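# Move a glass graduated cylinder from cart to bench

## Task

Take one graduated cylinder off the top tray of the cart and leave it standing upright on the work surface of the shelved bench. Every other graduated cylinder must also be standing at the end. A cylinder that tips over, touches the floor, drops more than a few centimetres or is knocked hard (glass breaks) means failure. The robot must release it and back away, must not fall or finish tilted, and the cylinder has to stay put without the robot holding it.

## Robot and tools

Robot: a Hello Robot Stretch 4, one arm only. It has an omni-wheel base, a lift that slides up a mast, a telescoping arm that reaches forward, a three-joint wrist (yaw, pitch, roll) and a two-finger gripper with bendable steel fingers. It stands about 1.6 m tall and the base rim lies within 0.23 m of the base origin. Cameras: head_camera, head_left_camera, head_right_camera (fisheye), wrist_camera.

Frames: the base frame sits on the floor under the base centre, with x forward, y left and z up. hand_pose, a point between the open fingertips (link pinch), is reported in this frame, and the printed value may be somewhat wrong. The odometry frame is where the base frame was when the scene began. Heading is positive to the left, from -3.142 to 3.142.

execute_actions(actions, cameras): actions is a list holding a single action, or an empty list to just get state and images. An action contains "base", "joints" or both, plus optional "pace" and "contact_limits". Alternatively it is {"end_of_arm": "enable_torque"} on its own, which switches wrist or gripper motors that cut out back on so they hold their position. All motions in one action start at once.
- base: exactly one key. translate_m is a straight drive offset from where the base currently is, in metres, forward positive, -2 to 2. strafe_m is a sideways offset in metres, left positive, -2 to 2. rotate_rad turns on the spot by that many radians, counter-clockwise positive, -3.2 to 3.2. Offsets are measured from the base position in the latest reported state.
- joints: absolute targets by name, each a single number. lift_m 0 to 1.2 (height). arm_m 0 to 0.55 (extension). wrist_yaw_rad -1.134 to 4.276 (0 points forward, positive turns left, 3.14 is folded back, and above 3.4 the arm may get in the way). wrist_pitch_rad -1.117 to 4.259 (0 level, 1.57 points straight down). wrist_roll_rad -1.117 to 4.259 (0 puts both fingers at equal height, positive turns clockwise as seen from behind). gripper_m -0.038 to 0.141 is the gap between the fingertips, and values below 0 press the tips together. Done tolerances: ±0.004 for lift, arm and gripper, ±0.02 for yaw and roll, ±0.05 for pitch. A target outside its range is clipped and the result reports it. An unknown key or any other bad value rejects the whole call.
- pace: "slow", "default", "fast" or "max". Base top speeds are 0.1/0.3/0.4/0.6 m/s and 1/2/3/4 rad/s, and these drop when the lift is above 0.2.
- contact_limits: only {"arm_m": x} is allowed, with x from 0 (gentlest) to 0.75. The default is 0.5.
- cameras: a list of names, or "all". Omitting it gives all cameras, and [] gives none.
Any joint or base left out of an action can keep pushing toward its earlier target. No action runs longer than 15 s. Once a call reports a stop, the later calls in that same reply are skipped.

wait(seconds 0 to 10) returns the current state and images. zoom_image(camera, region [x0,y0,x1,y1] px, at most 504x504) enlarges part of the latest image. read_manual only returns licence text. finished_scene(scene) ends the scene permanently and reports success, so call it only after the cylinder is released and the robot has moved away.

Results: base_status and joint_status report each motion as done, off_target (it may still be pushing), contact_stop_at_<key> (it hit something and that part goes slack), limit_stop_at_<name> (own_body means self-collision, tilt means leaning more than 6 degrees with the lift, arm and wheels slack), time_out, or torque_fault. A torque_fault means a wrist or gripper motor went limp and you must send enable_torque. on_its_own describes things you did not command, and "held at" there means the held target. lidar_m gives 12 ranges in 30 degree sectors counter-clockwise starting straight ahead, and "-" means nothing seen or closer than 0.25 m. Glass can be invisible to it. wrist_depth_mm is a 7x7 grid of depths, 100 to 2000 mm, that also omits clear objects. turned_by_wheels and turned_by_imu disagreeing by more than about 0.1 rad points to a collision or slip. base_tilt is in degrees. motor_effort is in percent, with the peak in brackets. Gripper effort changes noticeably only when it squeezes firmly.

Grasping: command gripper_m below the cylinder's width. The reading and a done status do not prove you are holding it, so check the images and effort. Squeezing harder pulls the object toward the wrist. If the fingertips jam against a surface, raise the lift.

Approach: to unfold at the start, send lift_m 0.4 with wrist_yaw_rad 0 together. Locate the cart and the cylinders with the head cameras, line up, raise the lift above tray height, reach with the arm at a low contact limit (for example 0.15), close the gripper, lift slightly, retract, then drive to the bench. Lower the cylinder until it is resting on the surface, open the gripper, then raise or retract and back away. Move slowly near the glass and bring the cylinder down gently. Avoid knocking the cylinders standing beside it. Don't turn or drive with a heavy load while the arm is extended past 0.2, and avoid hard pushes, which can tip the robot or trip a torque fault. Now and then something may briefly push a loose object.

Each tool is called after ">>>" in YAML: its name, and indented under it one key for each argument.

## Session

>>> execute_actions:
  actions: []

Scene clock: 0.00 s.
base_odometry: x=+0.000 y=+0.000 heading=+0.000 (m, m, rad; odometry frame)
turned_by_wheels: +0.000 (rad since the last result)
turned_by_imu: +0.000 (rad since the last result)
base_tilt: forward=+0.4 right=+0.6 (deg)
lidar_m: 0.96 0.90 0.97 1.32 1.46 1.51 2.28 2.20 1.87 2.09 1.99 2.21
base_status: not commanded
joint_positions: lift_m=+0.210 arm_m=-0.002 wrist_yaw_rad=+3.110 wrist_pitch_rad=+0.013 wrist_roll_rad=-0.019 gripper_m=+0.057
joint_status: not commanded
motor_effort: lift_m=+20 arm_m=-1 wrist_yaw_rad=+0 wrist_pitch_rad=-6 wrist_roll_rad=+1 gripper_m=-2 wheel_0=-1 wheel_1=+0 wheel_2=+0 (%)
hand_pose: x=-0.1171 y=+0.0964 z=+0.3844 quat_wxyz=(+0.016, -0.007, -0.009, +1.000) (m; base frame)
wrist_depth_mm: - 134 176 - - - - / - 112 141 - - - 1537 / - 121 156 - - - - / 144 143 - - - - - / 234 - - - - - 1983 / 231 1229 1060 1255 202 1308 1281 / 230 820 917 - 946 866 904
pictures: head_camera, head_left_camera, head_right_camera, wrist_camera
Images, in order (width x height): head_camera 420x560, head_left_camera 420x672, head_right_camera 420x672, wrist_camera 616x392.

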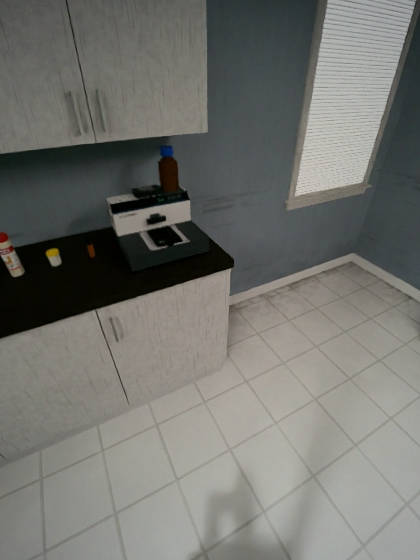

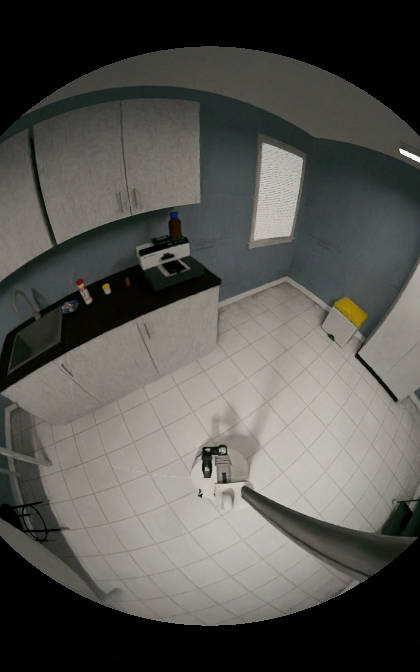

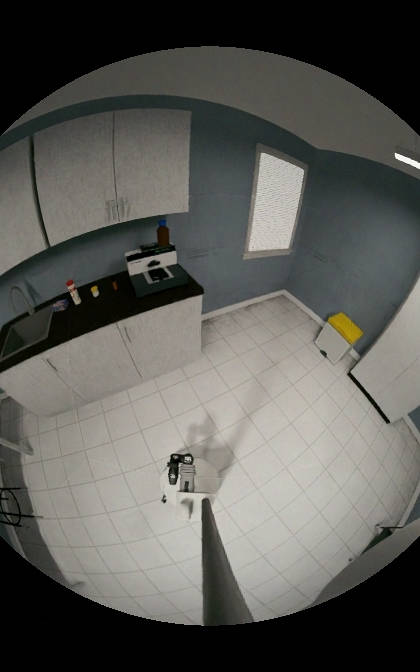

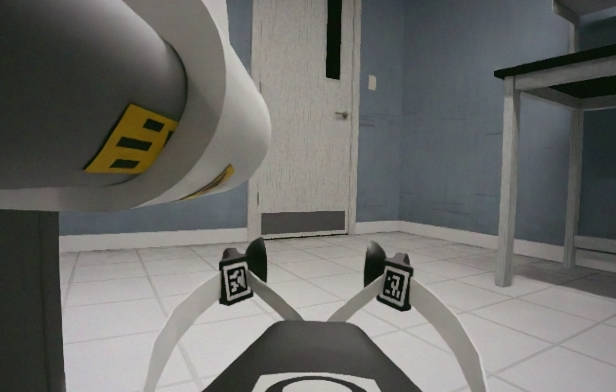

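Bench is behind-left. Turn around to look.

>>> execute_actions:
  actions:
    - {"base":{"rotate_rad":2.6}}
  cameras: ["head_camera","head_left_camera","head_right_camera"]

Scene clock: 4.00 s.
base_odometry: x=+0.000 y=+0.000 heading=+2.600 (m, m, rad; odometry frame)
turned_by_wheels: +2.600 (rad since the last result)
turned_by_imu: +2.604 (rad since the last result)
base_tilt: forward=+0.4 right=+0.6 (deg)
lidar_m: 1.48 2.29 2.18 1.87 2.12 2.02 2.24 0.98 0.92 0.96 1.30 1.43
base_status: done
joint_positions: lift_m=+0.210 arm_m=-0.002 wrist_yaw_rad=+3.110 wrist_pitch_rad=+0.013 wrist_roll_rad=-0.019 gripper_m=+0.057
joint_status: not commanded
motor_effort: lift_m=+20(20) arm_m=-1(1) wrist_yaw_rad=+0(1) wrist_pitch_rad=-6(6) wrist_roll_rad=+0(2) gripper_m=-1(4) wheel_0=+1(5) wheel_1=+1(10) wheel_2=+2(6) (%)
hand_pose: x=-0.1171 y=+0.0964 z=+0.3844 quat_wxyz=(+0.016, -0.007, -0.009, +1.000) (m; base frame)
wrist_depth_mm: - 133 176 - - - 1756 / - 112 140 - - - 1756 / - 121 156 - - - 1756 / 144 143 - - - 1983 1756 / 233 1756 - - - 1983 1808 / 231 1182 1042 1255 202 1308 1308 / 230 842 917 - 931 878 904
pictures: head_camera, head_left_camera, head_right_camera
Images, in order (width x height): head_camera 420x560, head_left_camera 420x672, head_right_camera 420x672.

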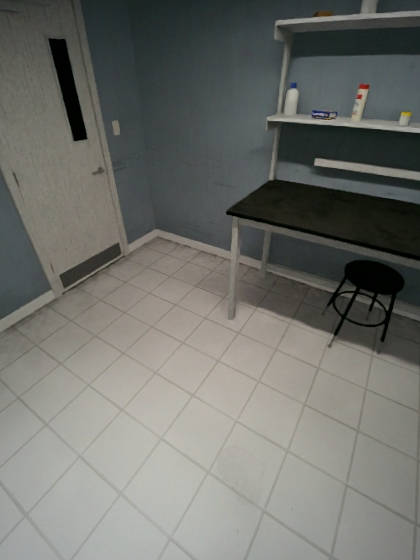

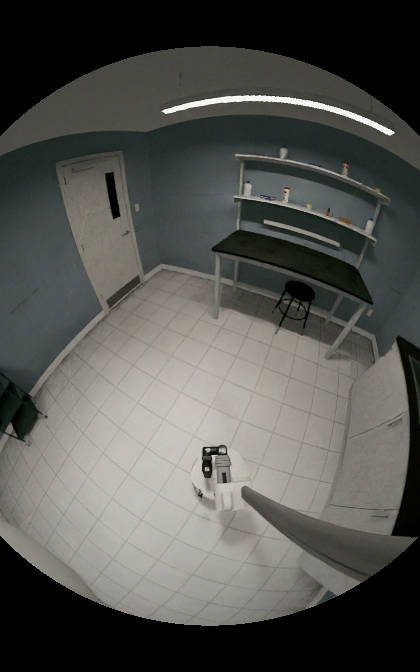

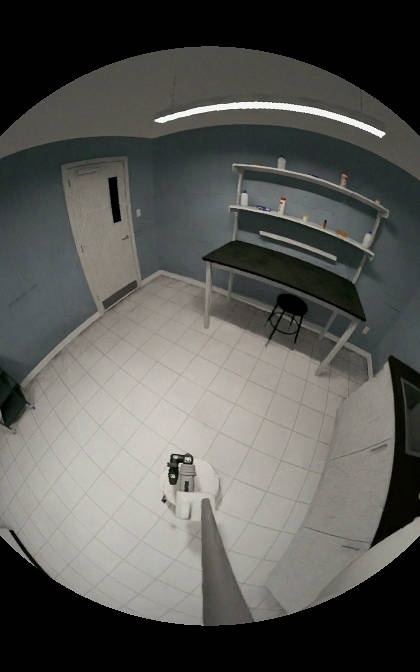

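Cart is to the left.

>>> execute_actions:
  actions:
    - {"base":{"rotate_rad":1.5},"joints":{"lift_m":0.6,"wrist_yaw_rad":0,"gripper_m":0.12}}

Scene clock: 7.63 s.
base_odometry: x=+0.000 y=+0.000 heading=-2.183 (m, m, rad; odometry frame)
turned_by_wheels: +1.500 (rad since the last result)
turned_by_imu: +1.502 (rad since the last result)
base_tilt: forward=+0.4 right=+0.6 (deg)
lidar_m: 1.87 2.15 2.00 2.05 0.98 0.94 0.94 1.26 1.44 1.47 2.35 2.18
base_status: done
joint_positions: lift_m=+0.600 arm_m=-0.002 wrist_yaw_rad=+0.000 wrist_pitch_rad=+0.013 wrist_roll_rad=-0.019 gripper_m=+0.120
joint_status: all done
motor_effort: lift_m=+24(29) arm_m=-1(1) wrist_yaw_rad=-2(4) wrist_pitch_rad=-6(6) wrist_roll_rad=+2(1) gripper_m=-1(3) wheel_0=+1(9) wheel_1=+1(9) wheel_2=+2(7) (%)
hand_pose: x=+0.4570 y=-0.0873 z=+0.7741 quat_wxyz=(+1.000, -0.010, +0.006, +0.000) (m; base frame)
wrist_depth_mm: - - - - 1983 1808 1661 / - - - - - 1708 1618 / - - - - 1983 1808 1661 / - - - - 1983 1863 1708 / - - - - - 1863 1708 / - - - 1661 1983 1808 1618 / 1576 1576 1661 - 1756 1661 1661
pictures: head_camera, head_left_camera, head_right_camera, wrist_camera
camera_calibration (this result's frames):
wrist_camera: T_world_to_cam=[[0.027959, -0.999273, 0.0259033, -0.11294], [-0.0540515, -0.0273869, -0.998163, 0.843436], [0.998147, 0.0265075, -0.0547779, -0.182187], [0, 0, 0, 1]] pos_world=[0.230596, -0.0849298, 0.834832]
Images, in order (width x height): head_camera 420x560, head_left_camera 420x672, head_right_camera 420x672, wrist_camera 616x392.

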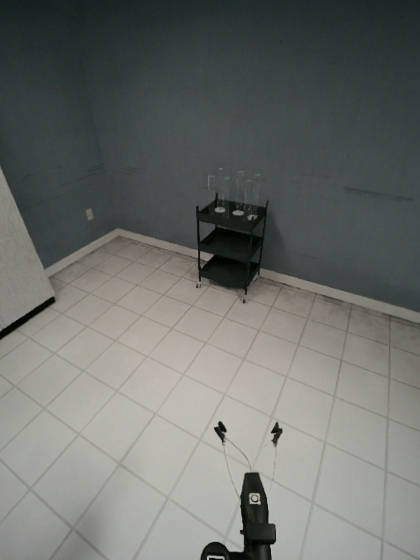

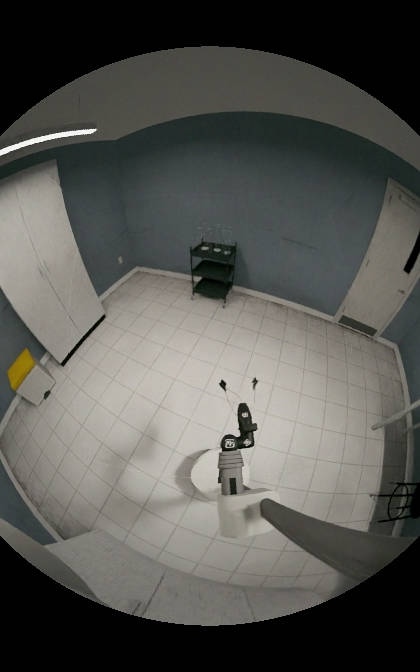

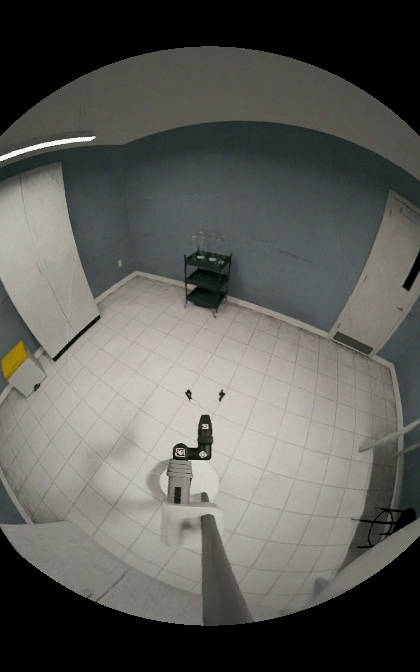

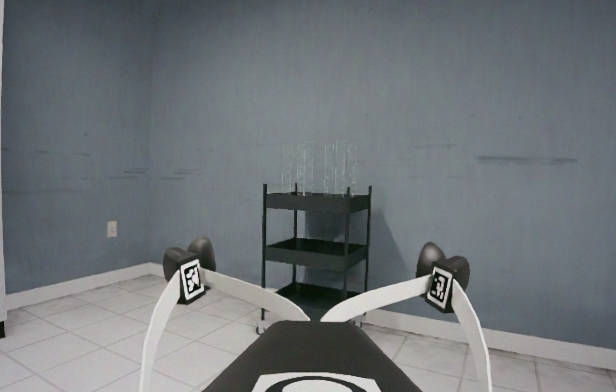

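>>> execute_actions:
  actions:
    - {"base":{"rotate_rad":-0.36},"joints":{"lift_m":0.75,"wrist_pitch_rad":0.15}}
  cameras: []

>>> execute_actions:
  actions:
    - {"base":{"strafe_m":0.78}}
  cameras: []

>>> execute_actions:
  actions:
    - {"base":{"translate_m":0.95}}
  cameras: ["head_camera","wrist_camera"]

Scene clock: 14.77 s.
base_odometry: x=+0.000 y=+0.000 heading=-2.542 (m, m, rad; odometry frame)
turned_by_wheels: -0.360 (rad since the last result)
turned_by_imu: -0.361 (rad since the last result)
base_tilt: forward=+0.3 right=+0.6 (deg)
lidar_m: 1.89 1.91 2.06 2.00 2.06 0.97 0.92 1.00 1.50 1.45 1.53 2.23
base_status: done
joint_positions: lift_m=+0.750 arm_m=-0.002 wrist_yaw_rad=+0.000 wrist_pitch_rad=+0.152 wrist_roll_rad=-0.019 gripper_m=+0.120
joint_status: all done
motor_effort: lift_m=+24(26) arm_m=-1(1) wrist_yaw_rad=-1(0) wrist_pitch_rad=-5(5) wrist_roll_rad=+1(2) gripper_m=-1(1) wheel_0=+1(5) wheel_1=+2(6) wheel_2=+0(5) (%)
hand_pose: x=+0.4537 y=-0.0874 z=+0.8842 quat_wxyz=(+0.997, -0.010, +0.076, +0.001) (m; base frame)
wrist_depth_mm: - - 1983 1863 1808 1808 1708 / - - - 1983 1921 1921 1808 / - - - 1983 1983 1921 1863 / - - - - - 1983 1863 / - - - - - 1921 1983 / 1921 1921 1863 1863 1808 1863 1921 / 1537 1464 1576 - 1618 1576 1576
pictures: none
No camera images: the call's "cameras" was empty. Leave "cameras" out to get every camera's image.

Scene clock: 18.70 s.
base_odometry: x=+0.440 y=-0.644 heading=-2.542 (m, m, rad; odometry frame)
turned_by_wheels: +0.000 (rad since the last result)
turned_by_imu: -0.002 (rad since the last result)
base_tilt: forward=+0.4 right=+0.6 (deg)
lidar_m: 1.82 2.23 1.28 1.22 1.34 1.52 0.88 0.91 1.38 2.23 2.39 2.30
base_status: done
joint_positions: lift_m=+0.750 arm_m=-0.002 wrist_yaw_rad=+0.000 wrist_pitch_rad=+0.152 wrist_roll_rad=-0.019 gripper_m=+0.120
joint_status: not commanded
motor_effort: lift_m=+23(25) arm_m=-1(1) wrist_yaw_rad=-1(1) wrist_pitch_rad=-6(5) wrist_roll_rad=+1(1) gripper_m=-2(3) wheel_0=+1(7) wheel_1=+0(11) wheel_2=+0(0) (%)
hand_pose: x=+0.4537 y=-0.0874 z=+0.8843 quat_wxyz=(+0.997, -0.010, +0.076, +0.001) (m; base frame)
wrist_depth_mm: - - - 1983 1863 1863 1863 / - - - - - 1863 1921 / - - - - 1921 1983 1983 / - - - - - 1983 1983 / - - - - - - 1983 / 1863 1808 1921 1756 1808 1921 1983 / 1464 1537 1618 - 1576 1576 1576
pictures: none
No camera images: the call's "cameras" was empty. Leave "cameras" out to get every camera's image.

Scene clock: 23.33 s.
base_odometry: x=-0.344 y=-1.180 heading=-2.542 (m, m, rad; odometry frame)
turned_by_wheels: +0.000 (rad since the last result)
turned_by_imu: +0.001 (rad since the last result)
base_tilt: forward=+0.3 right=+0.7 (deg)
lidar_m: 0.87 1.41 1.67 1.16 1.25 1.84 1.85 1.96 2.35 2.30 1.73 0.88
base_status: done
joint_positions: lift_m=+0.750 arm_m=-0.002 wrist_yaw_rad=+0.000 wrist_pitch_rad=+0.152 wrist_roll_rad=-0.019 gripper_m=+0.120
joint_status: not commanded
motor_effort: lift_m=+23(23) arm_m=-1(1) wrist_yaw_rad=-1(1) wrist_pitch_rad=-5(5) wrist_roll_rad=+2(1) gripper_m=-1(3) wheel_0=+0(5) wheel_1=+2(3) wheel_2=+2(8) (%)
hand_pose: x=+0.4537 y=-0.0874 z=+0.8843 quat_wxyz=(+0.997, -0.010, +0.076, +0.001) (m; base frame)
wrist_depth_mm: 1118 1098 1078 1025 1008 960 960 / 1160 1138 1098 1078 1042 1008 960 / 1205 1160 1118 1118 1060 1042 1008 / 1255 1229 1160 1118 1118 1042 1025 / 1308 1229 715 917 798 1098 1060 / 1366 1308 1060 699 691 1118 1098 / 1366 1366 1336 - 991 1138 1138
pictures: head_camera, wrist_camera
camera_calibration (this result's frames):
wrist_camera: T_world_to_cam=[[0.030927, -0.999283, 0.0218224, -0.113541], [-0.191867, -0.0273621, -0.981039, 1.00056], [0.980934, 0.0261536, -0.192576, -0.0431973], [0, 0, 0, 1]] pos_world=[0.23786, -0.0849522, 0.975752]
Images, in order (width x height): head_camera 420x560, wrist_camera 616x392.

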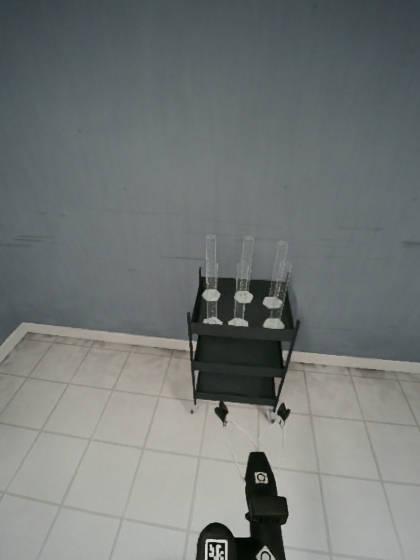

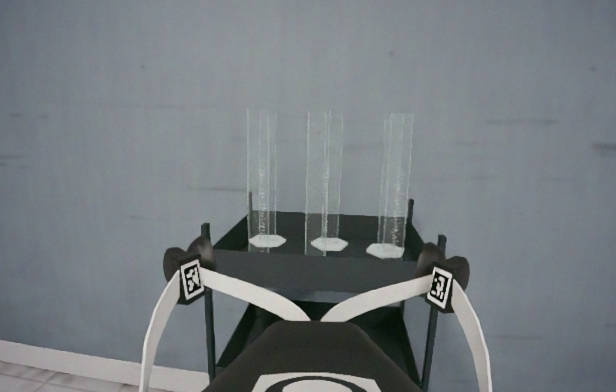

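>>> zoom_image:
  camera: "head_camera"
  region: [160,210,330,430]

>>> zoom_image:
  camera: "wrist_camera"
  region: [190,90,470,300]

Region (160, 210, 330, 430) of head_camera's 420x560 image, scaled by 2.291, with more detail than that image has; it fills the left 389 columns of this view, and the rest is white.

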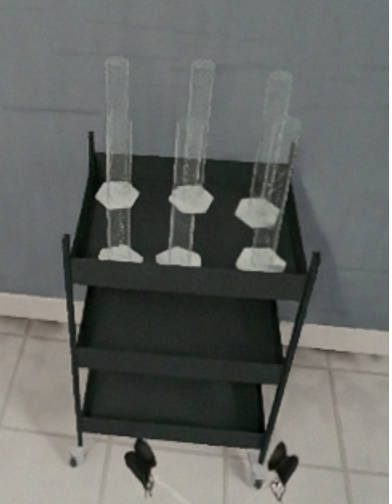

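Region (190, 90, 470, 300) of wrist_camera's 616x392 image, scaled by 1.800; it fills the top 378 rows of this view, and the rest is white.

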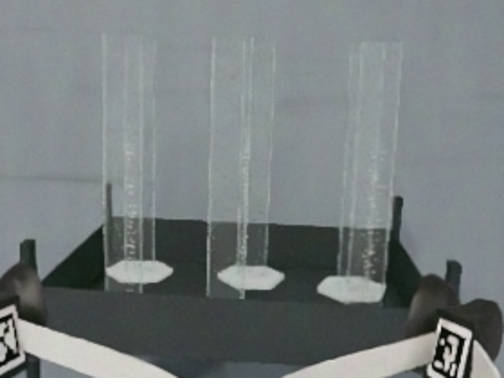

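>>> execute_actions:
  actions:
    - {"base":{"strafe_m":-0.155},"joints":{"lift_m":0.70,"wrist_pitch_rad":0,"wrist_roll_rad":0,"gripper_m":0.08}}
  cameras: []

>>> execute_actions:
  actions:
    - {"base":{"translate_m":0.25}}
  cameras: ["head_camera","wrist_camera"]

Scene clock: 32.10 s.
base_odometry: x=-0.432 y=-1.052 heading=-2.542 (m, m, rad; odometry frame)
turned_by_wheels: +0.000 (rad since the last result)
turned_by_imu: -0.001 (rad since the last result)
base_tilt: forward=+0.4 right=+0.6 (deg)
lidar_m: 0.85 0.92 1.80 1.31 1.40 2.52 1.86 1.97 2.21 2.16 1.71 1.32
base_status: done
joint_positions: lift_m=+0.700 arm_m=-0.002 wrist_yaw_rad=+0.000 wrist_pitch_rad=+0.002 wrist_roll_rad=-0.001 gripper_m=+0.080
joint_status: all done
motor_effort: lift_m=+16(20) arm_m=-1(1) wrist_yaw_rad=-1(2) wrist_pitch_rad=-6(8) wrist_roll_rad=+3(3) gripper_m=-3(2) wheel_0=-1(8) wheel_1=+0(8) wheel_2=+0(2) (%)
hand_pose: x=+0.4570 y=-0.0874 z=+0.8779 quat_wxyz=(+1.000, +0.000, +0.001, +0.000) (m; base frame)
wrist_depth_mm: 1182 1160 1118 1060 1042 1025 991 / 1205 1182 1118 1060 1060 1025 991 / 1205 1182 1160 1078 1060 1025 1025 / 1229 1182 1138 1118 1060 1042 1008 / 1205 1182 1042 1118 1060 1042 1025 / 1255 715 691 668 640 1042 1008 / 1255 1205 1042 - 1098 1060 1025
pictures: none
No camera images: the call's "cameras" was empty. Leave "cameras" out to get every camera's image.

Scene clock: 34.40 s.
base_odometry: x=-0.638 y=-1.193 heading=-2.542 (m, m, rad; odometry frame)
turned_by_wheels: +0.000 (rad since the last result)
turned_by_imu: +0.000 (rad since the last result)
base_tilt: forward=+0.4 right=+0.6 (deg)
lidar_m: 0.61 0.67 1.67 1.31 1.38 2.02 2.12 2.25 2.23 2.18 1.39 1.06
base_status: done
joint_positions: lift_m=+0.700 arm_m=-0.002 wrist_yaw_rad=+0.000 wrist_pitch_rad=+0.002 wrist_roll_rad=-0.001 gripper_m=+0.080
joint_status: not commanded
motor_effort: lift_m=+16(16) arm_m=-1(1) wrist_yaw_rad=+1(1) wrist_pitch_rad=-6(6) wrist_roll_rad=+3(3) gripper_m=+0(1) wheel_0=+0(7) wheel_1=+0(8) wheel_2=+0(8) (%)
hand_pose: x=+0.4570 y=-0.0874 z=+0.8779 quat_wxyz=(+1.000, +0.000, +0.001, +0.000) (m; base frame)
wrist_depth_mm: 917 878 854 831 788 778 768 / 904 904 866 820 798 788 768 / 946 904 878 831 831 798 788 / 931 917 878 842 809 778 768 / 946 917 878 854 820 798 788 / 946 676 654 715 394 809 778 / 445 436 427 - 831 820 788
pictures: head_camera, wrist_camera
camera_calibration (this result's frames):
wrist_camera: T_world_to_cam=[[0.0273211, -0.999598, 0.00758537, -0.0993748], [-0.0434181, -0.00876768, -0.999019, 0.944515], [0.998683, 0.0269649, -0.0436402, -0.186481], [0, 0, 0, 1]] pos_world=[0.22996, -0.0860252, 0.936203]
Images, in order (width x height): head_camera 420x560, wrist_camera 616x392.

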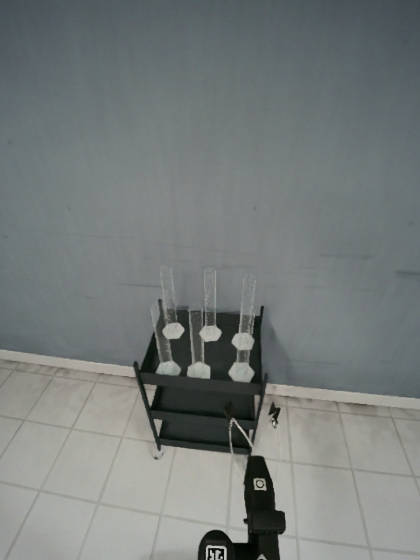

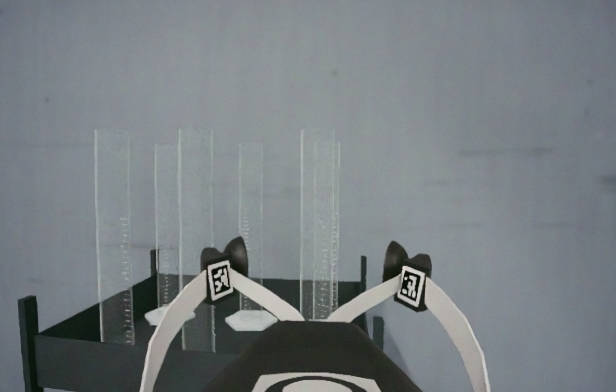

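>>> execute_actions:
  actions:
    - {"joints":{"arm_m":0.17},"pace":"slow"}
  cameras: ["head_camera","wrist_camera"]

Scene clock: 41.17 s.
base_odometry: x=-0.638 y=-1.193 heading=-2.542 (m, m, rad; odometry frame)
turned_by_wheels: +0.000 (rad since the last result)
turned_by_imu: -0.001 (rad since the last result)
base_tilt: forward=+0.4 right=+0.7 (deg)
lidar_m: 0.60 0.66 1.65 1.32 1.39 2.04 2.11 2.26 2.23 2.20 1.38 1.07
base_status: not commanded
joint_positions: lift_m=+0.700 arm_m=+0.169 wrist_yaw_rad=+0.000 wrist_pitch_rad=+0.002 wrist_roll_rad=-0.001 gripper_m=+0.080
joint_status: all done
motor_effort: lift_m=+16(16) arm_m=+4(5) wrist_yaw_rad=+1(1) wrist_pitch_rad=-6(6) wrist_roll_rad=+3(4) gripper_m=-4(1) wheel_0=+0(0) wheel_1=+0(0) wheel_2=+0(0) (%)
hand_pose: x=+0.6286 y=-0.0874 z=+0.8779 quat_wxyz=(+1.000, +0.000, +0.001, +0.000) (m; base frame)
wrist_depth_mm: 723 691 676 661 634 621 609 / 723 707 676 661 634 621 603 / 741 707 683 668 647 634 615 / 732 715 691 668 647 627 609 / 732 715 691 676 647 634 615 / 750 603 580 569 544 634 627 / 477 508 554 - 661 640 627
pictures: head_camera, wrist_camera
camera_calibration (this result's frames):
wrist_camera: T_world_to_cam=[[0.0273237, -0.999598, 0.00754386, -0.104027], [-0.043283, -0.00872266, -0.999025, 0.951929], [0.998689, 0.0269706, -0.043504, -0.357973], [0, 0, 0, 1]] pos_world=[0.401548, -0.0860276, 0.936212]
Images, in order (width x height): head_camera 420x560, wrist_camera 616x392.

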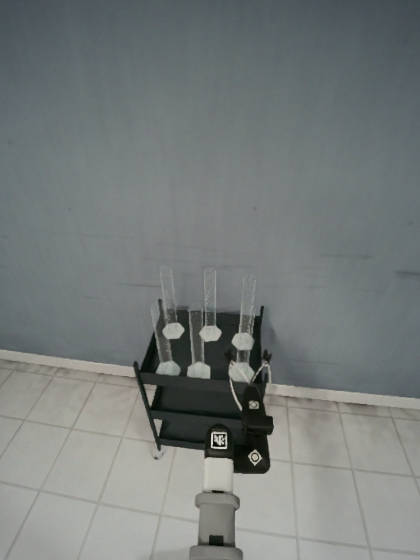

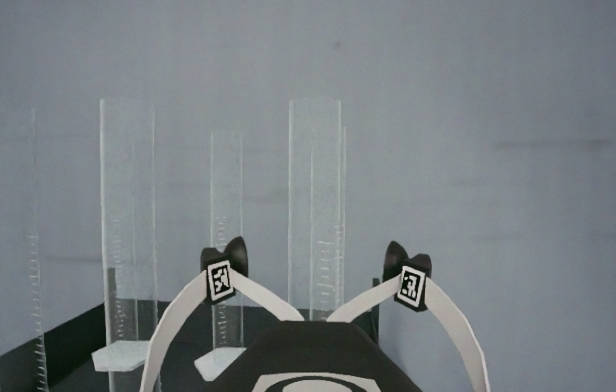

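>>> execute_actions:
  actions:
    - {"joints":{"arm_m":0.265},"pace":"slow"}
  cameras: ["head_camera","wrist_camera"]

>>> zoom_image:
  camera: "head_camera"
  region: [190,270,310,400]

Scene clock: 46.60 s.
base_odometry: x=-0.638 y=-1.193 heading=-2.542 (m, m, rad; odometry frame)
turned_by_wheels: +0.000 (rad since the last result)
turned_by_imu: -0.001 (rad since the last result)
base_tilt: forward=+0.4 right=+0.6 (deg)
lidar_m: 0.61 0.65 1.65 1.30 1.40 2.06 2.10 2.26 2.21 2.22 1.37 1.06
base_status: not commanded
joint_positions: lift_m=+0.700 arm_m=+0.264 wrist_yaw_rad=+0.000 wrist_pitch_rad=+0.002 wrist_roll_rad=-0.001 gripper_m=+0.080
joint_status: all done
motor_effort: lift_m=+16(16) arm_m=+4(3) wrist_yaw_rad=-1(1) wrist_pitch_rad=-6(6) wrist_roll_rad=+3(4) gripper_m=-1(2) wheel_0=+0(0) wheel_1=+0(0) wheel_2=+0(0) (%)
hand_pose: x=+0.7236 y=-0.0874 z=+0.8779 quat_wxyz=(+1.000, +0.000, +0.001, +0.000) (m; base frame)
wrist_depth_mm: 609 591 574 559 544 530 517 / 615 597 585 559 544 530 521 / 627 609 580 569 549 530 517 / 627 615 591 569 559 544 521 / 640 615 591 574 554 544 535 / 640 621 488 580 459 539 530 / 466 500 492 - 564 549 535
pictures: head_camera, wrist_camera
camera_calibration (this result's frames):
wrist_camera: T_world_to_cam=[[0.027312, -0.999598, 0.00754357, -0.106618], [-0.0432808, -0.0087218, -0.999025, 0.95604], [0.99869, 0.0269589, -0.0435016, -0.452848], [0, 0, 0, 1]] pos_world=[0.496545, -0.0860284, 0.936212]
Images, in order (width x height): head_camera 420x560, wrist_camera 616x392.

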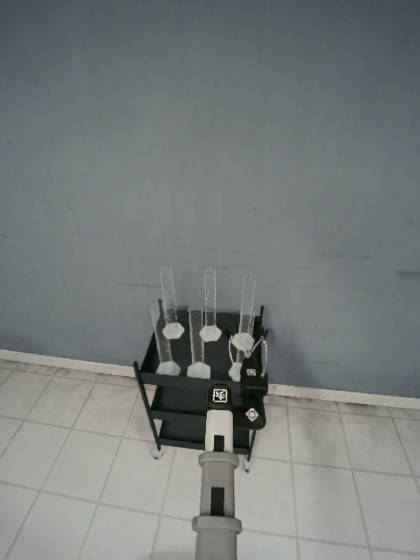

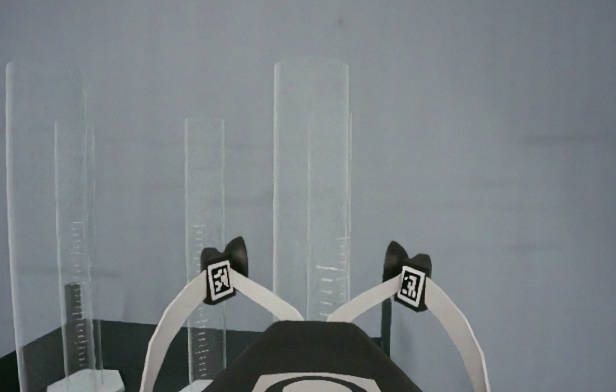

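Region (190, 270, 310, 400) of head_camera's 420x560 image, scaled by 3.877, with more detail than that image has; it fills the left 465 columns of this view, and the rest is white.

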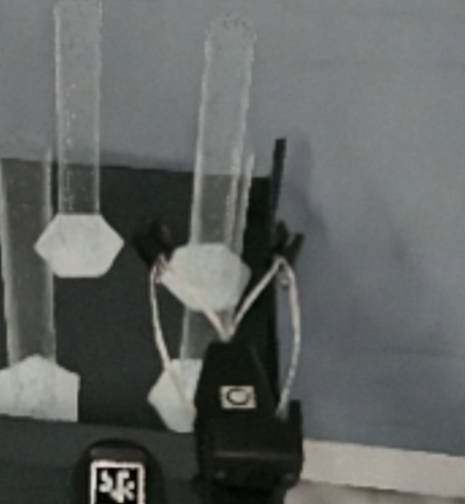

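>>> execute_actions:
  actions:
    - {"joints":{"gripper_m":0.005},"pace":"slow"}
  cameras: ["wrist_camera"]

>>> execute_actions:
  actions:
    - {"joints":{"lift_m":0.74},"pace":"slow"}
  cameras: ["head_camera","wrist_camera"]

Scene clock: 51.07 s.
base_odometry: x=-0.638 y=-1.193 heading=-2.542 (m, m, rad; odometry frame)
turned_by_wheels: +0.000 (rad since the last result)
turned_by_imu: -0.001 (rad since the last result)
base_tilt: forward=+0.4 right=+0.6 (deg)
lidar_m: 0.60 0.67 1.65 1.29 1.40 2.07 2.11 2.26 2.25 2.21 1.39 1.07
base_status: not commanded
joint_positions: lift_m=+0.700 arm_m=+0.264 wrist_yaw_rad=+0.001 wrist_pitch_rad=-0.002 wrist_roll_rad=+0.000 gripper_m=+0.005
joint_status: all done
motor_effort: lift_m=+16(16) arm_m=+4(4) wrist_yaw_rad=-2(4) wrist_pitch_rad=+5(6) wrist_roll_rad=+4(3) gripper_m=-15(12) wheel_0=+0(0) wheel_1=+0(0) wheel_2=+0(0) (%)
hand_pose: x=+0.7238 y=-0.0872 z=+0.8791 quat_wxyz=(+1.000, +0.000, -0.001, +0.000) (m; base frame)
wrist_depth_mm: 615 597 574 564 544 525 521 / 615 603 591 564 549 535 521 / 627 609 591 574 549 535 521 / 634 621 591 574 549 544 521 / 640 621 597 574 559 544 521 / 640 621 585 574 192 539 535 / 469 496 488 - 554 544 539
pictures: wrist_camera
camera_calibration (this result's frames):
wrist_camera: T_world_to_cam=[[0.0281413, -0.999575, 0.00761378, -0.107042], [-0.0393037, -0.00871737, -0.999189, 0.954459], [0.998831, 0.0278192, -0.0395324, -0.456464], [0, 0, 0, 1]] pos_world=[0.496456, -0.0859779, 0.936456]
Images, in order (width x height): wrist_camera 616x392.

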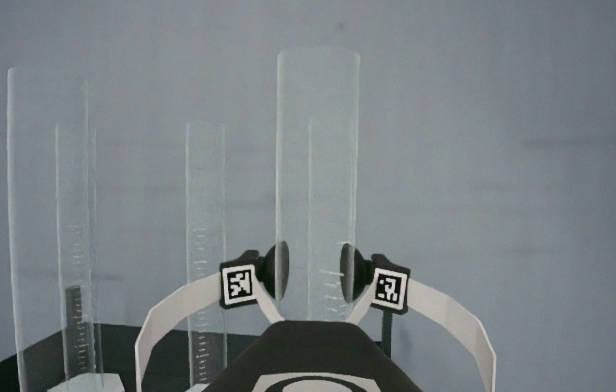

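Scene clock: 52.23 s.
base_odometry: x=-0.638 y=-1.193 heading=-2.542 (m, m, rad; odometry frame)
turned_by_wheels: +0.000 (rad since the last result)
turned_by_imu: +0.000 (rad since the last result)
base_tilt: forward=+0.4 right=+0.6 (deg)
lidar_m: 0.61 0.64 1.65 1.31 1.38 2.03 2.08 2.23 2.23 2.17 1.38 1.06
base_status: not commanded
joint_positions: lift_m=+0.740 arm_m=+0.264 wrist_yaw_rad=+0.000 wrist_pitch_rad=+0.004 wrist_roll_rad=+0.000 gripper_m=+0.005
joint_status: all done
motor_effort: lift_m=+26(24) arm_m=+4(4) wrist_yaw_rad=-1(3) wrist_pitch_rad=-12(13) wrist_roll_rad=+4(3) gripper_m=-16(14) wheel_0=+0(0) wheel_1=+0(0) wheel_2=+0(0) (%)
hand_pose: x=+0.7237 y=-0.0874 z=+0.9166 quat_wxyz=(+1.000, +0.000, +0.002, +0.000) (m; base frame)
wrist_depth_mm: 615 591 574 554 544 525 517 / 621 603 580 564 544 525 517 / 621 603 585 564 549 539 525 / 627 615 597 574 554 535 525 / 627 621 591 574 549 544 525 / 647 627 591 574 191 535 535 / 517 504 496 - 564 549 544
pictures: head_camera, wrist_camera
camera_calibration (this result's frames):
wrist_camera: T_world_to_cam=[[0.027525, -0.999593, 0.00745051, -0.106923], [-0.0453179, -0.00869349, -0.998935, 0.996039], [0.998593, 0.0271581, -0.0455387, -0.449301], [0, 0, 0, 1]] pos_world=[0.49675, -0.0860183, 0.975314]
Images, in order (width x height): head_camera 420x560, wrist_camera 616x392.

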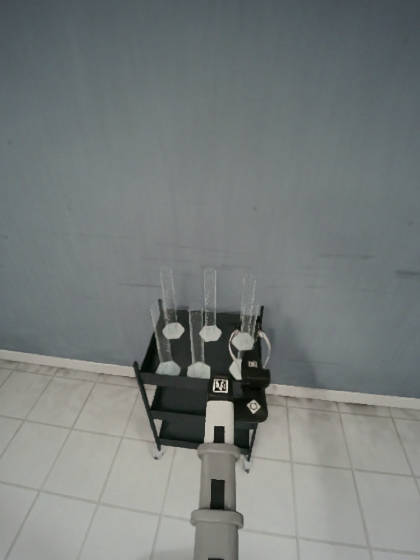

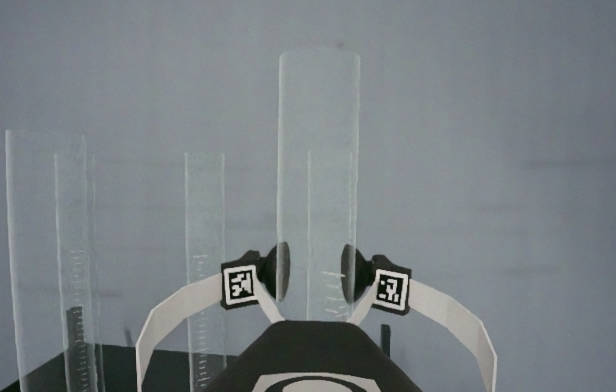

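>>> execute_actions:
  actions:
    - {"joints":{"lift_m":1.0},"pace":"slow"}
  cameras: []

>>> execute_actions:
  actions:
    - {"joints":{"arm_m":0.0},"pace":"slow"}
  cameras: []

>>> execute_actions:
  actions:
    - {"base":{"translate_m":-0.2},"pace":"slow"}
  cameras: []

>>> execute_actions:
  actions:
    - {"base":{"rotate_rad":-1.9},"pace":"slow"}

Scene clock: 58.60 s.
base_odometry: x=-0.638 y=-1.193 heading=-2.542 (m, m, rad; odometry frame)
turned_by_wheels: +0.000 (rad since the last result)
turned_by_imu: -0.001 (rad since the last result)
base_tilt: forward=+0.4 right=+0.6 (deg)
lidar_m: 0.59 0.66 1.68 1.30 1.39 2.05 2.10 2.25 2.20 2.17 1.38 1.07
base_status: not commanded
joint_positions: lift_m=+1.000 arm_m=+0.264 wrist_yaw_rad=+0.000 wrist_pitch_rad=+0.004 wrist_roll_rad=+0.000 gripper_m=+0.005
joint_status: all done
motor_effort: lift_m=+25(27) arm_m=+4(4) wrist_yaw_rad=+0(1) wrist_pitch_rad=-12(12) wrist_roll_rad=+3(3) gripper_m=-14(14) wheel_0=+0(0) wheel_1=-1(0) wheel_2=+0(0) (%)
hand_pose: x=+0.7237 y=-0.0874 z=+1.1766 quat_wxyz=(+1.000, +0.000, +0.002, +0.000) (m; base frame)
wrist_depth_mm: 615 603 580 549 549 530 508 / 621 603 574 564 544 535 521 / 627 609 580 564 549 530 517 / 634 609 591 569 549 530 521 / 640 621 591 580 559 544 530 / 647 621 597 585 192 544 530 / 647 627 615 - 569 544 544
pictures: none
No camera images: the call's "cameras" was empty. Leave "cameras" out to get every camera's image.

Scene clock: 62.53 s.
base_odometry: x=-0.638 y=-1.193 heading=-2.542 (m, m, rad; odometry frame)
turned_by_wheels: +0.000 (rad since the last result)
turned_by_imu: -0.001 (rad since the last result)
base_tilt: forward=+0.4 right=+0.6 (deg)
lidar_m: 0.39 0.65 1.67 1.32 1.39 2.02 2.12 2.24 2.21 2.21 1.36 1.07
base_status: not commanded
joint_positions: lift_m=+1.000 arm_m=+0.001 wrist_yaw_rad=+0.000 wrist_pitch_rad=+0.004 wrist_roll_rad=+0.000 gripper_m=+0.005
joint_status: all done
motor_effort: lift_m=+25(25) arm_m=-4(4) wrist_yaw_rad=+0(2) wrist_pitch_rad=-12(12) wrist_roll_rad=+3(3) gripper_m=-12(14) wheel_0=+0(0) wheel_1=+0(0) wheel_2=+0(0) (%)
hand_pose: x=+0.4602 y=-0.0874 z=+1.1766 quat_wxyz=(+1.000, +0.000, +0.002, +0.000) (m; base frame)
wrist_depth_mm: 917 866 866 842 798 768 768 / 904 878 842 842 820 768 759 / 917 891 854 831 809 768 759 / 917 878 866 842 809 798 768 / 946 917 878 854 820 809 778 / 960 904 866 854 191 798 778 / 946 931 891 - 831 798 788
pictures: none
No camera images: the call's "cameras" was empty. Leave "cameras" out to get every camera's image.

Scene clock: 65.80 s.
base_odometry: x=-0.473 y=-1.080 heading=-2.542 (m, m, rad; odometry frame)
turned_by_wheels: +0.000 (rad since the last result)
turned_by_imu: -0.001 (rad since the last result)
base_tilt: forward=+0.4 right=+0.6 (deg)
lidar_m: 0.41 0.86 1.79 1.32 1.41 2.57 1.90 2.02 2.17 2.18 1.63 1.28
base_status: done
joint_positions: lift_m=+1.000 arm_m=+0.001 wrist_yaw_rad=+0.000 wrist_pitch_rad=+0.004 wrist_roll_rad=+0.000 gripper_m=+0.005
joint_status: not commanded
motor_effort: lift_m=+25(26) arm_m=-4(4) wrist_yaw_rad=+1(2) wrist_pitch_rad=-12(12) wrist_roll_rad=+2(3) gripper_m=-15(12) wheel_0=-2(2) wheel_1=-3(6) wheel_2=+1(4) (%)
hand_pose: x=+0.4601 y=-0.0874 z=+1.1766 quat_wxyz=(+1.000, +0.000, +0.002, +0.000) (m; base frame)
wrist_depth_mm: 1118 1098 1042 1025 991 946 946 / 1138 1098 1078 1025 1025 991 946 / 1160 1138 1078 1042 991 976 946 / 1138 1118 1078 1042 1025 991 976 / 1160 1138 1078 1060 1025 1008 960 / 1160 1160 1098 1060 191 976 976 / 1182 1160 1098 - 1042 1008 991
pictures: none
No camera images: the call's "cameras" was empty. Leave "cameras" out to get every camera's image.

Scene clock: 69.00 s.
base_odometry: x=-0.473 y=-1.080 heading=+1.841 (m, m, rad; odometry frame)
turned_by_wheels: -1.900 (rad since the last result)
turned_by_imu: -1.904 (rad since the last result)
base_tilt: forward=+0.4 right=+0.6 (deg)
lidar_m: 0.41 2.43 1.47 0.83 0.80 1.48 1.30 1.31 1.52 2.50 1.88 2.21
base_status: done
joint_positions: lift_m=+1.000 arm_m=+0.001 wrist_yaw_rad=+0.000 wrist_pitch_rad=+0.004 wrist_roll_rad=+0.000 gripper_m=+0.005
joint_status: not commanded
motor_effort: lift_m=+25(25) arm_m=-4(4) wrist_yaw_rad=+0(1) wrist_pitch_rad=-12(12) wrist_roll_rad=+2(3) gripper_m=-13(15) wheel_0=+2(4) wheel_1=+3(5) wheel_2=+0(5) (%)
hand_pose: x=+0.4601 y=-0.0874 z=+1.1766 quat_wxyz=(+1.000, +0.000, +0.002, +0.000) (m; base frame)
wrist_depth_mm: - - - - - - - / - - - - - - - / - - - - - - - / - - - - - - - / - - - - - - - / - - - - 191 - 1983 / - - - - - - 1983
pictures: head_camera, head_left_camera, head_right_camera, wrist_camera
camera_calibration (this result's frames):
wrist_camera: T_world_to_cam=[[0.0273135, -0.999599, 0.00742119, -0.101536], [-0.0453342, -0.00865498, -0.998934, 1.24386], [0.998598, 0.0269479, -0.0455525, -0.17427], [0, 0, 0, 1]] pos_world=[0.233188, -0.086033, 1.23535]
Images, in order (width x height): head_camera 420x560, head_left_camera 420x672, head_right_camera 420x672, wrist_camera 616x392.

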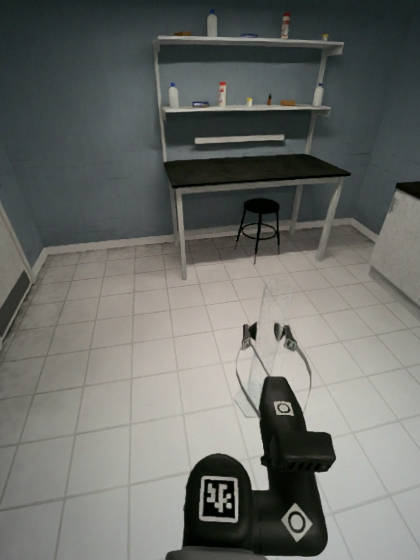

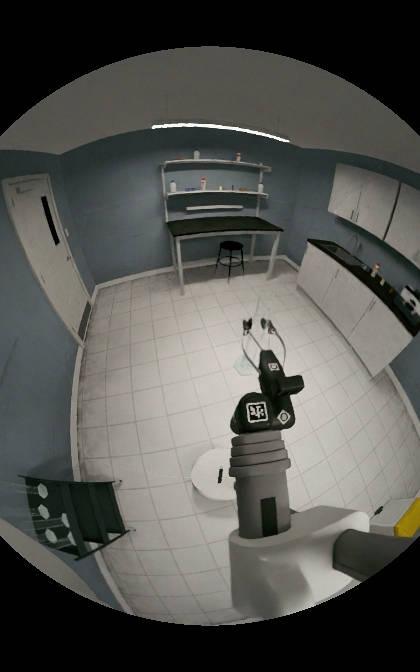

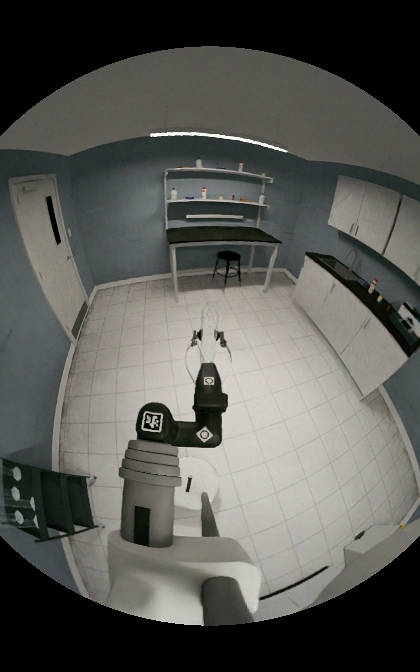

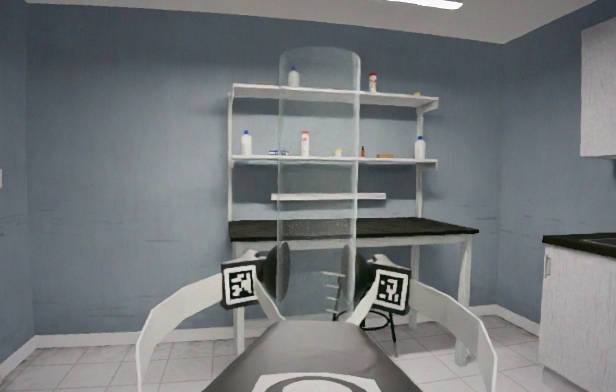

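>>> execute_actions:
  actions:
    - {"base":{"rotate_rad":0.28},"pace":"slow"}
  cameras: []

>>> execute_actions:
  actions:
    - {"base":{"translate_m":1.5}}
  cameras: []

>>> execute_actions:
  actions:
    - {"base":{"strafe_m":-0.45},"pace":"slow"}
  cameras: ["head_camera","wrist_camera","head_left_camera"]

Scene clock: 76.77 s.
base_odometry: x=-0.473 y=-1.080 heading=+2.121 (m, m, rad; odometry frame)
turned_by_wheels: +0.280 (rad since the last result)
turned_by_imu: +0.279 (rad since the last result)
base_tilt: forward=+0.4 right=+0.7 (deg)
lidar_m: 0.42 1.74 1.28 0.79 0.83 1.83 1.31 1.39 1.92 1.86 1.96 2.21
base_status: done
joint_positions: lift_m=+1.000 arm_m=+0.001 wrist_yaw_rad=+0.000 wrist_pitch_rad=+0.004 wrist_roll_rad=+0.000 gripper_m=+0.005
joint_status: not commanded
motor_effort: lift_m=+25(25) arm_m=-5(4) wrist_yaw_rad=+0(1) wrist_pitch_rad=-12(12) wrist_roll_rad=+3(4) gripper_m=-13(14) wheel_0=-1(4) wheel_1=-2(7) wheel_2=-1(3) (%)
hand_pose: x=+0.4602 y=-0.0874 z=+1.1766 quat_wxyz=(+1.000, +0.000, +0.002, +0.000) (m; base frame)
wrist_depth_mm: 1661 - - - - - - / 1708 - - - - - - / 1708 - - - - - - / 1708 - - - - - - / 1756 - - - 1983 - - / 1756 - - - 193 - - / 1708 - - - - - -
pictures: none
No camera images: the call's "cameras" was empty. Leave "cameras" out to get every camera's image.

Scene clock: 83.27 s.
base_odometry: x=-1.258 y=+0.198 heading=+2.121 (m, m, rad; odometry frame)
turned_by_wheels: +0.000 (rad since the last result)
turned_by_imu: +0.002 (rad since the last result)
base_tilt: forward=+0.4 right=+0.6 (deg)
lidar_m: 0.42 1.53 1.22 1.17 1.26 1.62 2.86 2.97 1.97 1.93 0.90 0.68
base_status: done
joint_positions: lift_m=+1.000 arm_m=+0.001 wrist_yaw_rad=+0.000 wrist_pitch_rad=+0.004 wrist_roll_rad=+0.000 gripper_m=+0.005
joint_status: not commanded
motor_effort: lift_m=+24(25) arm_m=-4(4) wrist_yaw_rad=+1(1) wrist_pitch_rad=-11(12) wrist_roll_rad=+2(4) gripper_m=-14(13) wheel_0=+1(4) wheel_1=+1(7) wheel_2=+0(8) (%)
hand_pose: x=+0.4601 y=-0.0874 z=+1.1767 quat_wxyz=(+1.000, +0.000, +0.002, +0.000) (m; base frame)
wrist_depth_mm: 1281 1308 1255 1229 1229 1205 1205 / 1366 1255 1281 1308 1255 1205 1182 / 1336 1308 1308 1255 1182 1160 1205 / 1366 1336 1281 1308 1255 1229 1229 / 1336 1336 1336 1281 1255 1229 1229 / 1366 1366 1336 1281 191 878 878 / 1366 1336 1308 - 654 615 647
pictures: none
No camera images: the call's "cameras" was empty. Leave "cameras" out to get every camera's image.

Scene clock: 88.90 s.
base_odometry: x=-0.874 y=+0.433 heading=+2.121 (m, m, rad; odometry frame)
turned_by_wheels: +0.000 (rad since the last result)
turned_by_imu: +0.000 (rad since the last result)
base_tilt: forward=+0.4 right=+0.6 (deg)
lidar_m: 0.40 0.67 1.68 1.61 1.73 1.90 2.84 2.03 1.51 1.46 0.89 0.65
base_status: done
joint_positions: lift_m=+1.000 arm_m=+0.001 wrist_yaw_rad=+0.000 wrist_pitch_rad=+0.004 wrist_roll_rad=+0.000 gripper_m=+0.005
joint_status: not commanded
motor_effort: lift_m=+24(24) arm_m=-4(4) wrist_yaw_rad=+0(2) wrist_pitch_rad=-11(12) wrist_roll_rad=+3(4) gripper_m=-14(15) wheel_0=+1(4) wheel_1=-1(4) wheel_2=-1(2) (%)
hand_pose: x=+0.4601 y=-0.0874 z=+1.1767 quat_wxyz=(+1.000, +0.000, +0.002, +0.000) (m; base frame)
wrist_depth_mm: 1308 1281 1308 1229 1205 1182 1160 / 1308 1281 1255 1205 1182 1182 1160 / 1336 1281 1281 1255 1229 1205 1160 / 1308 1336 1308 1255 1205 1205 1182 / 1336 1308 1308 1255 1229 1229 1182 / 1366 1366 750 831 191 891 891 / 1366 1336 668 - 661 621 647
pictures: head_camera, head_left_camera, wrist_camera
camera_calibration (this result's frames):
wrist_camera: T_world_to_cam=[[0.0274194, -0.999597, 0.00738074, -0.101506], [-0.0453212, -0.00861903, -0.998935, 1.24395], [0.998596, 0.0270557, -0.0455392, -0.174256], [0, 0, 0, 1]] pos_world=[0.233171, -0.0860288, 1.23543]
Images, in order (width x height): head_camera 420x560, head_left_camera 420x672, wrist_camera 616x392.

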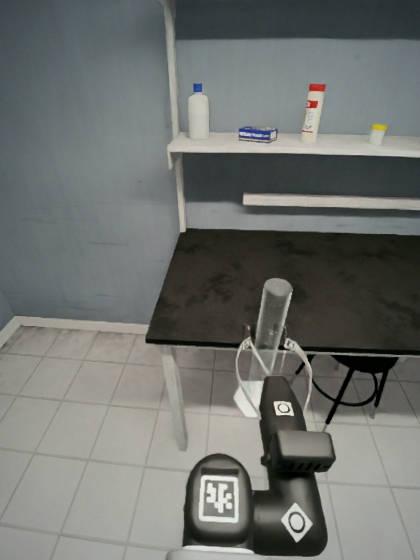

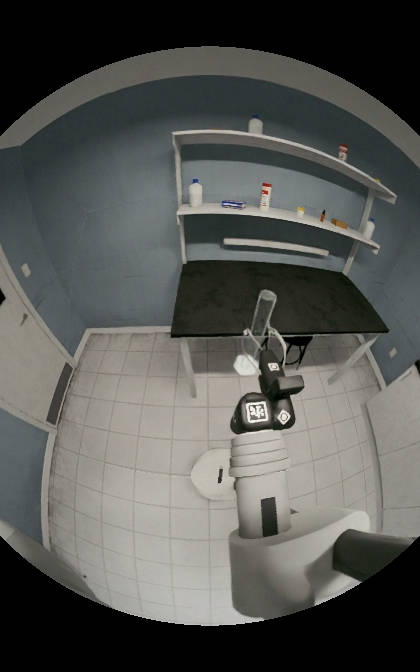

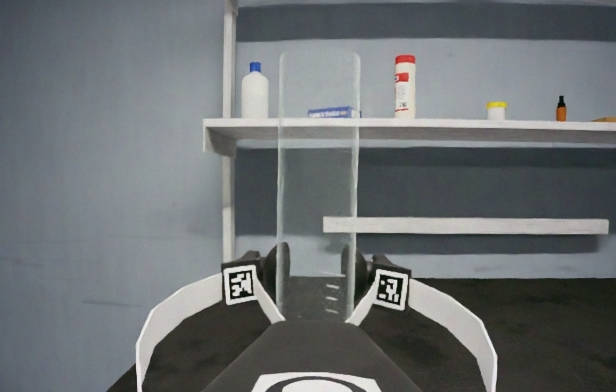

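>>> execute_actions:
  actions:
    - {"joints":{"lift_m":1.02},"pace":"slow"}
  cameras: []

>>> execute_actions:
  actions:
    - {"joints":{"arm_m":0.42},"pace":"slow"}
  cameras: ["head_camera","head_left_camera","head_right_camera"]

>>> zoom_image:
  camera: "head_left_camera"
  region: [170,230,370,400]

Scene clock: 94.73 s.
base_odometry: x=-0.874 y=+0.433 heading=+2.121 (m, m, rad; odometry frame)
turned_by_wheels: +0.000 (rad since the last result)
turned_by_imu: -0.001 (rad since the last result)
base_tilt: forward=+0.4 right=+0.6 (deg)
lidar_m: 0.42 0.67 1.68 1.62 1.71 1.92 2.86 2.03 1.51 1.46 0.91 0.69
base_status: not commanded
joint_positions: lift_m=+1.020 arm_m=+0.001 wrist_yaw_rad=+0.000 wrist_pitch_rad=+0.004 wrist_roll_rad=+0.000 gripper_m=+0.005
joint_status: all done
motor_effort: lift_m=+25(25) arm_m=-4(4) wrist_yaw_rad=+1(1) wrist_pitch_rad=-12(12) wrist_roll_rad=+4(3) gripper_m=-13(14) wheel_0=+1(1) wheel_1=-1(1) wheel_2=-1(1) (%)
hand_pose: x=+0.4601 y=-0.0874 z=+1.1966 quat_wxyz=(+1.000, +0.000, +0.002, +0.000) (m; base frame)
wrist_depth_mm: 1308 1308 1205 1229 1205 1229 1138 / 1308 1255 1281 1229 1229 1229 1160 / 1336 1281 1255 991 1205 1205 1205 / 1308 1308 1281 1229 1255 1229 1205 / 1336 1308 1308 1281 1229 1229 1229 / 1366 1336 809 891 191 946 931 / 1397 1366 699 - 707 647 683
pictures: none
No camera images: the call's "cameras" was empty. Leave "cameras" out to get every camera's image.

Scene clock: 100.20 s.
base_odometry: x=-0.874 y=+0.433 heading=+2.121 (m, m, rad; odometry frame)
turned_by_wheels: +0.000 (rad since the last result)
turned_by_imu: -0.001 (rad since the last result)
base_tilt: forward=+0.3 right=+0.7 (deg)
lidar_m: 0.63 0.69 1.70 1.62 1.74 1.90 2.85 2.01 1.52 1.46 0.91 0.63
base_status: not commanded
joint_positions: lift_m=+1.020 arm_m=+0.419 wrist_yaw_rad=+0.000 wrist_pitch_rad=+0.004 wrist_roll_rad=+0.000 gripper_m=+0.005
joint_status: all done
motor_effort: lift_m=+25(25) arm_m=+4(7) wrist_yaw_rad=+0(0) wrist_pitch_rad=-12(12) wrist_roll_rad=+4(3) gripper_m=-15(14) wheel_0=+1(1) wheel_1=-1(0) wheel_2=-1(1) (%)
hand_pose: x=+0.8786 y=-0.0874 z=+1.1966 quat_wxyz=(+1.000, +0.000, +0.002, +0.000) (m; base frame)
wrist_depth_mm: 854 842 723 809 788 778 768 / 866 535 535 539 512 508 496 / 866 668 831 820 820 778 778 / 866 854 842 842 820 809 788 / 866 866 831 831 715 798 778 / 904 878 741 831 192 809 798 / 904 904 707 - 699 661 676
pictures: head_camera, head_left_camera, head_right_camera
Images, in order (width x height): head_camera 420x560, head_left_camera 420x672, head_right_camera 420x672.

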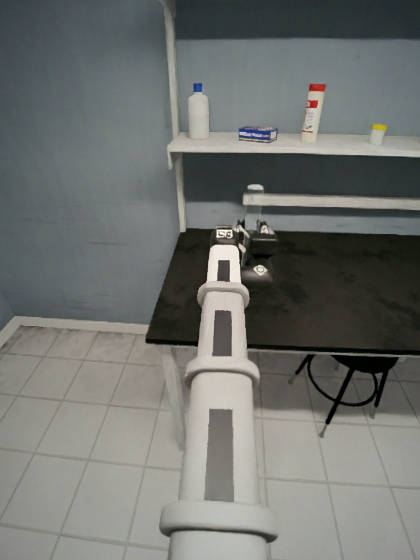

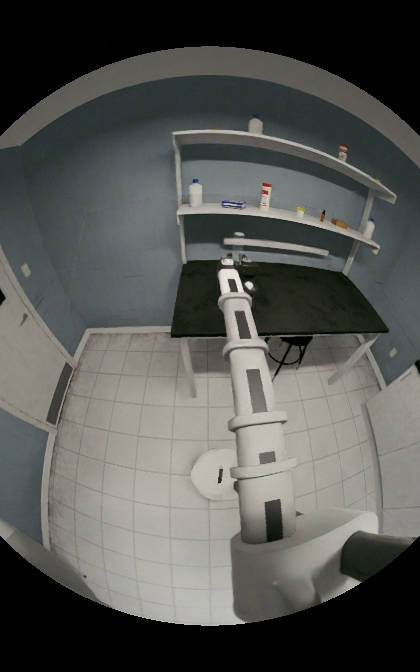

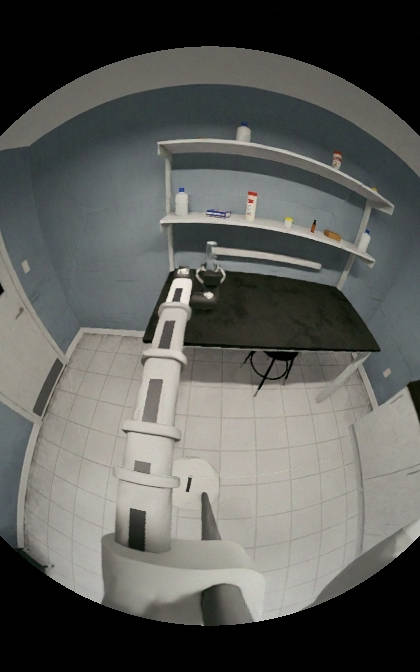

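Region (170, 230, 370, 400) of head_left_camera's 420x672 image, scaled by 2.520, with more detail than that image has; it fills the top 428 rows of this view, and the rest is white.

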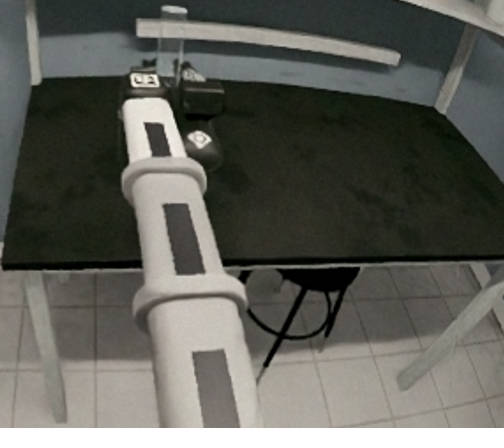

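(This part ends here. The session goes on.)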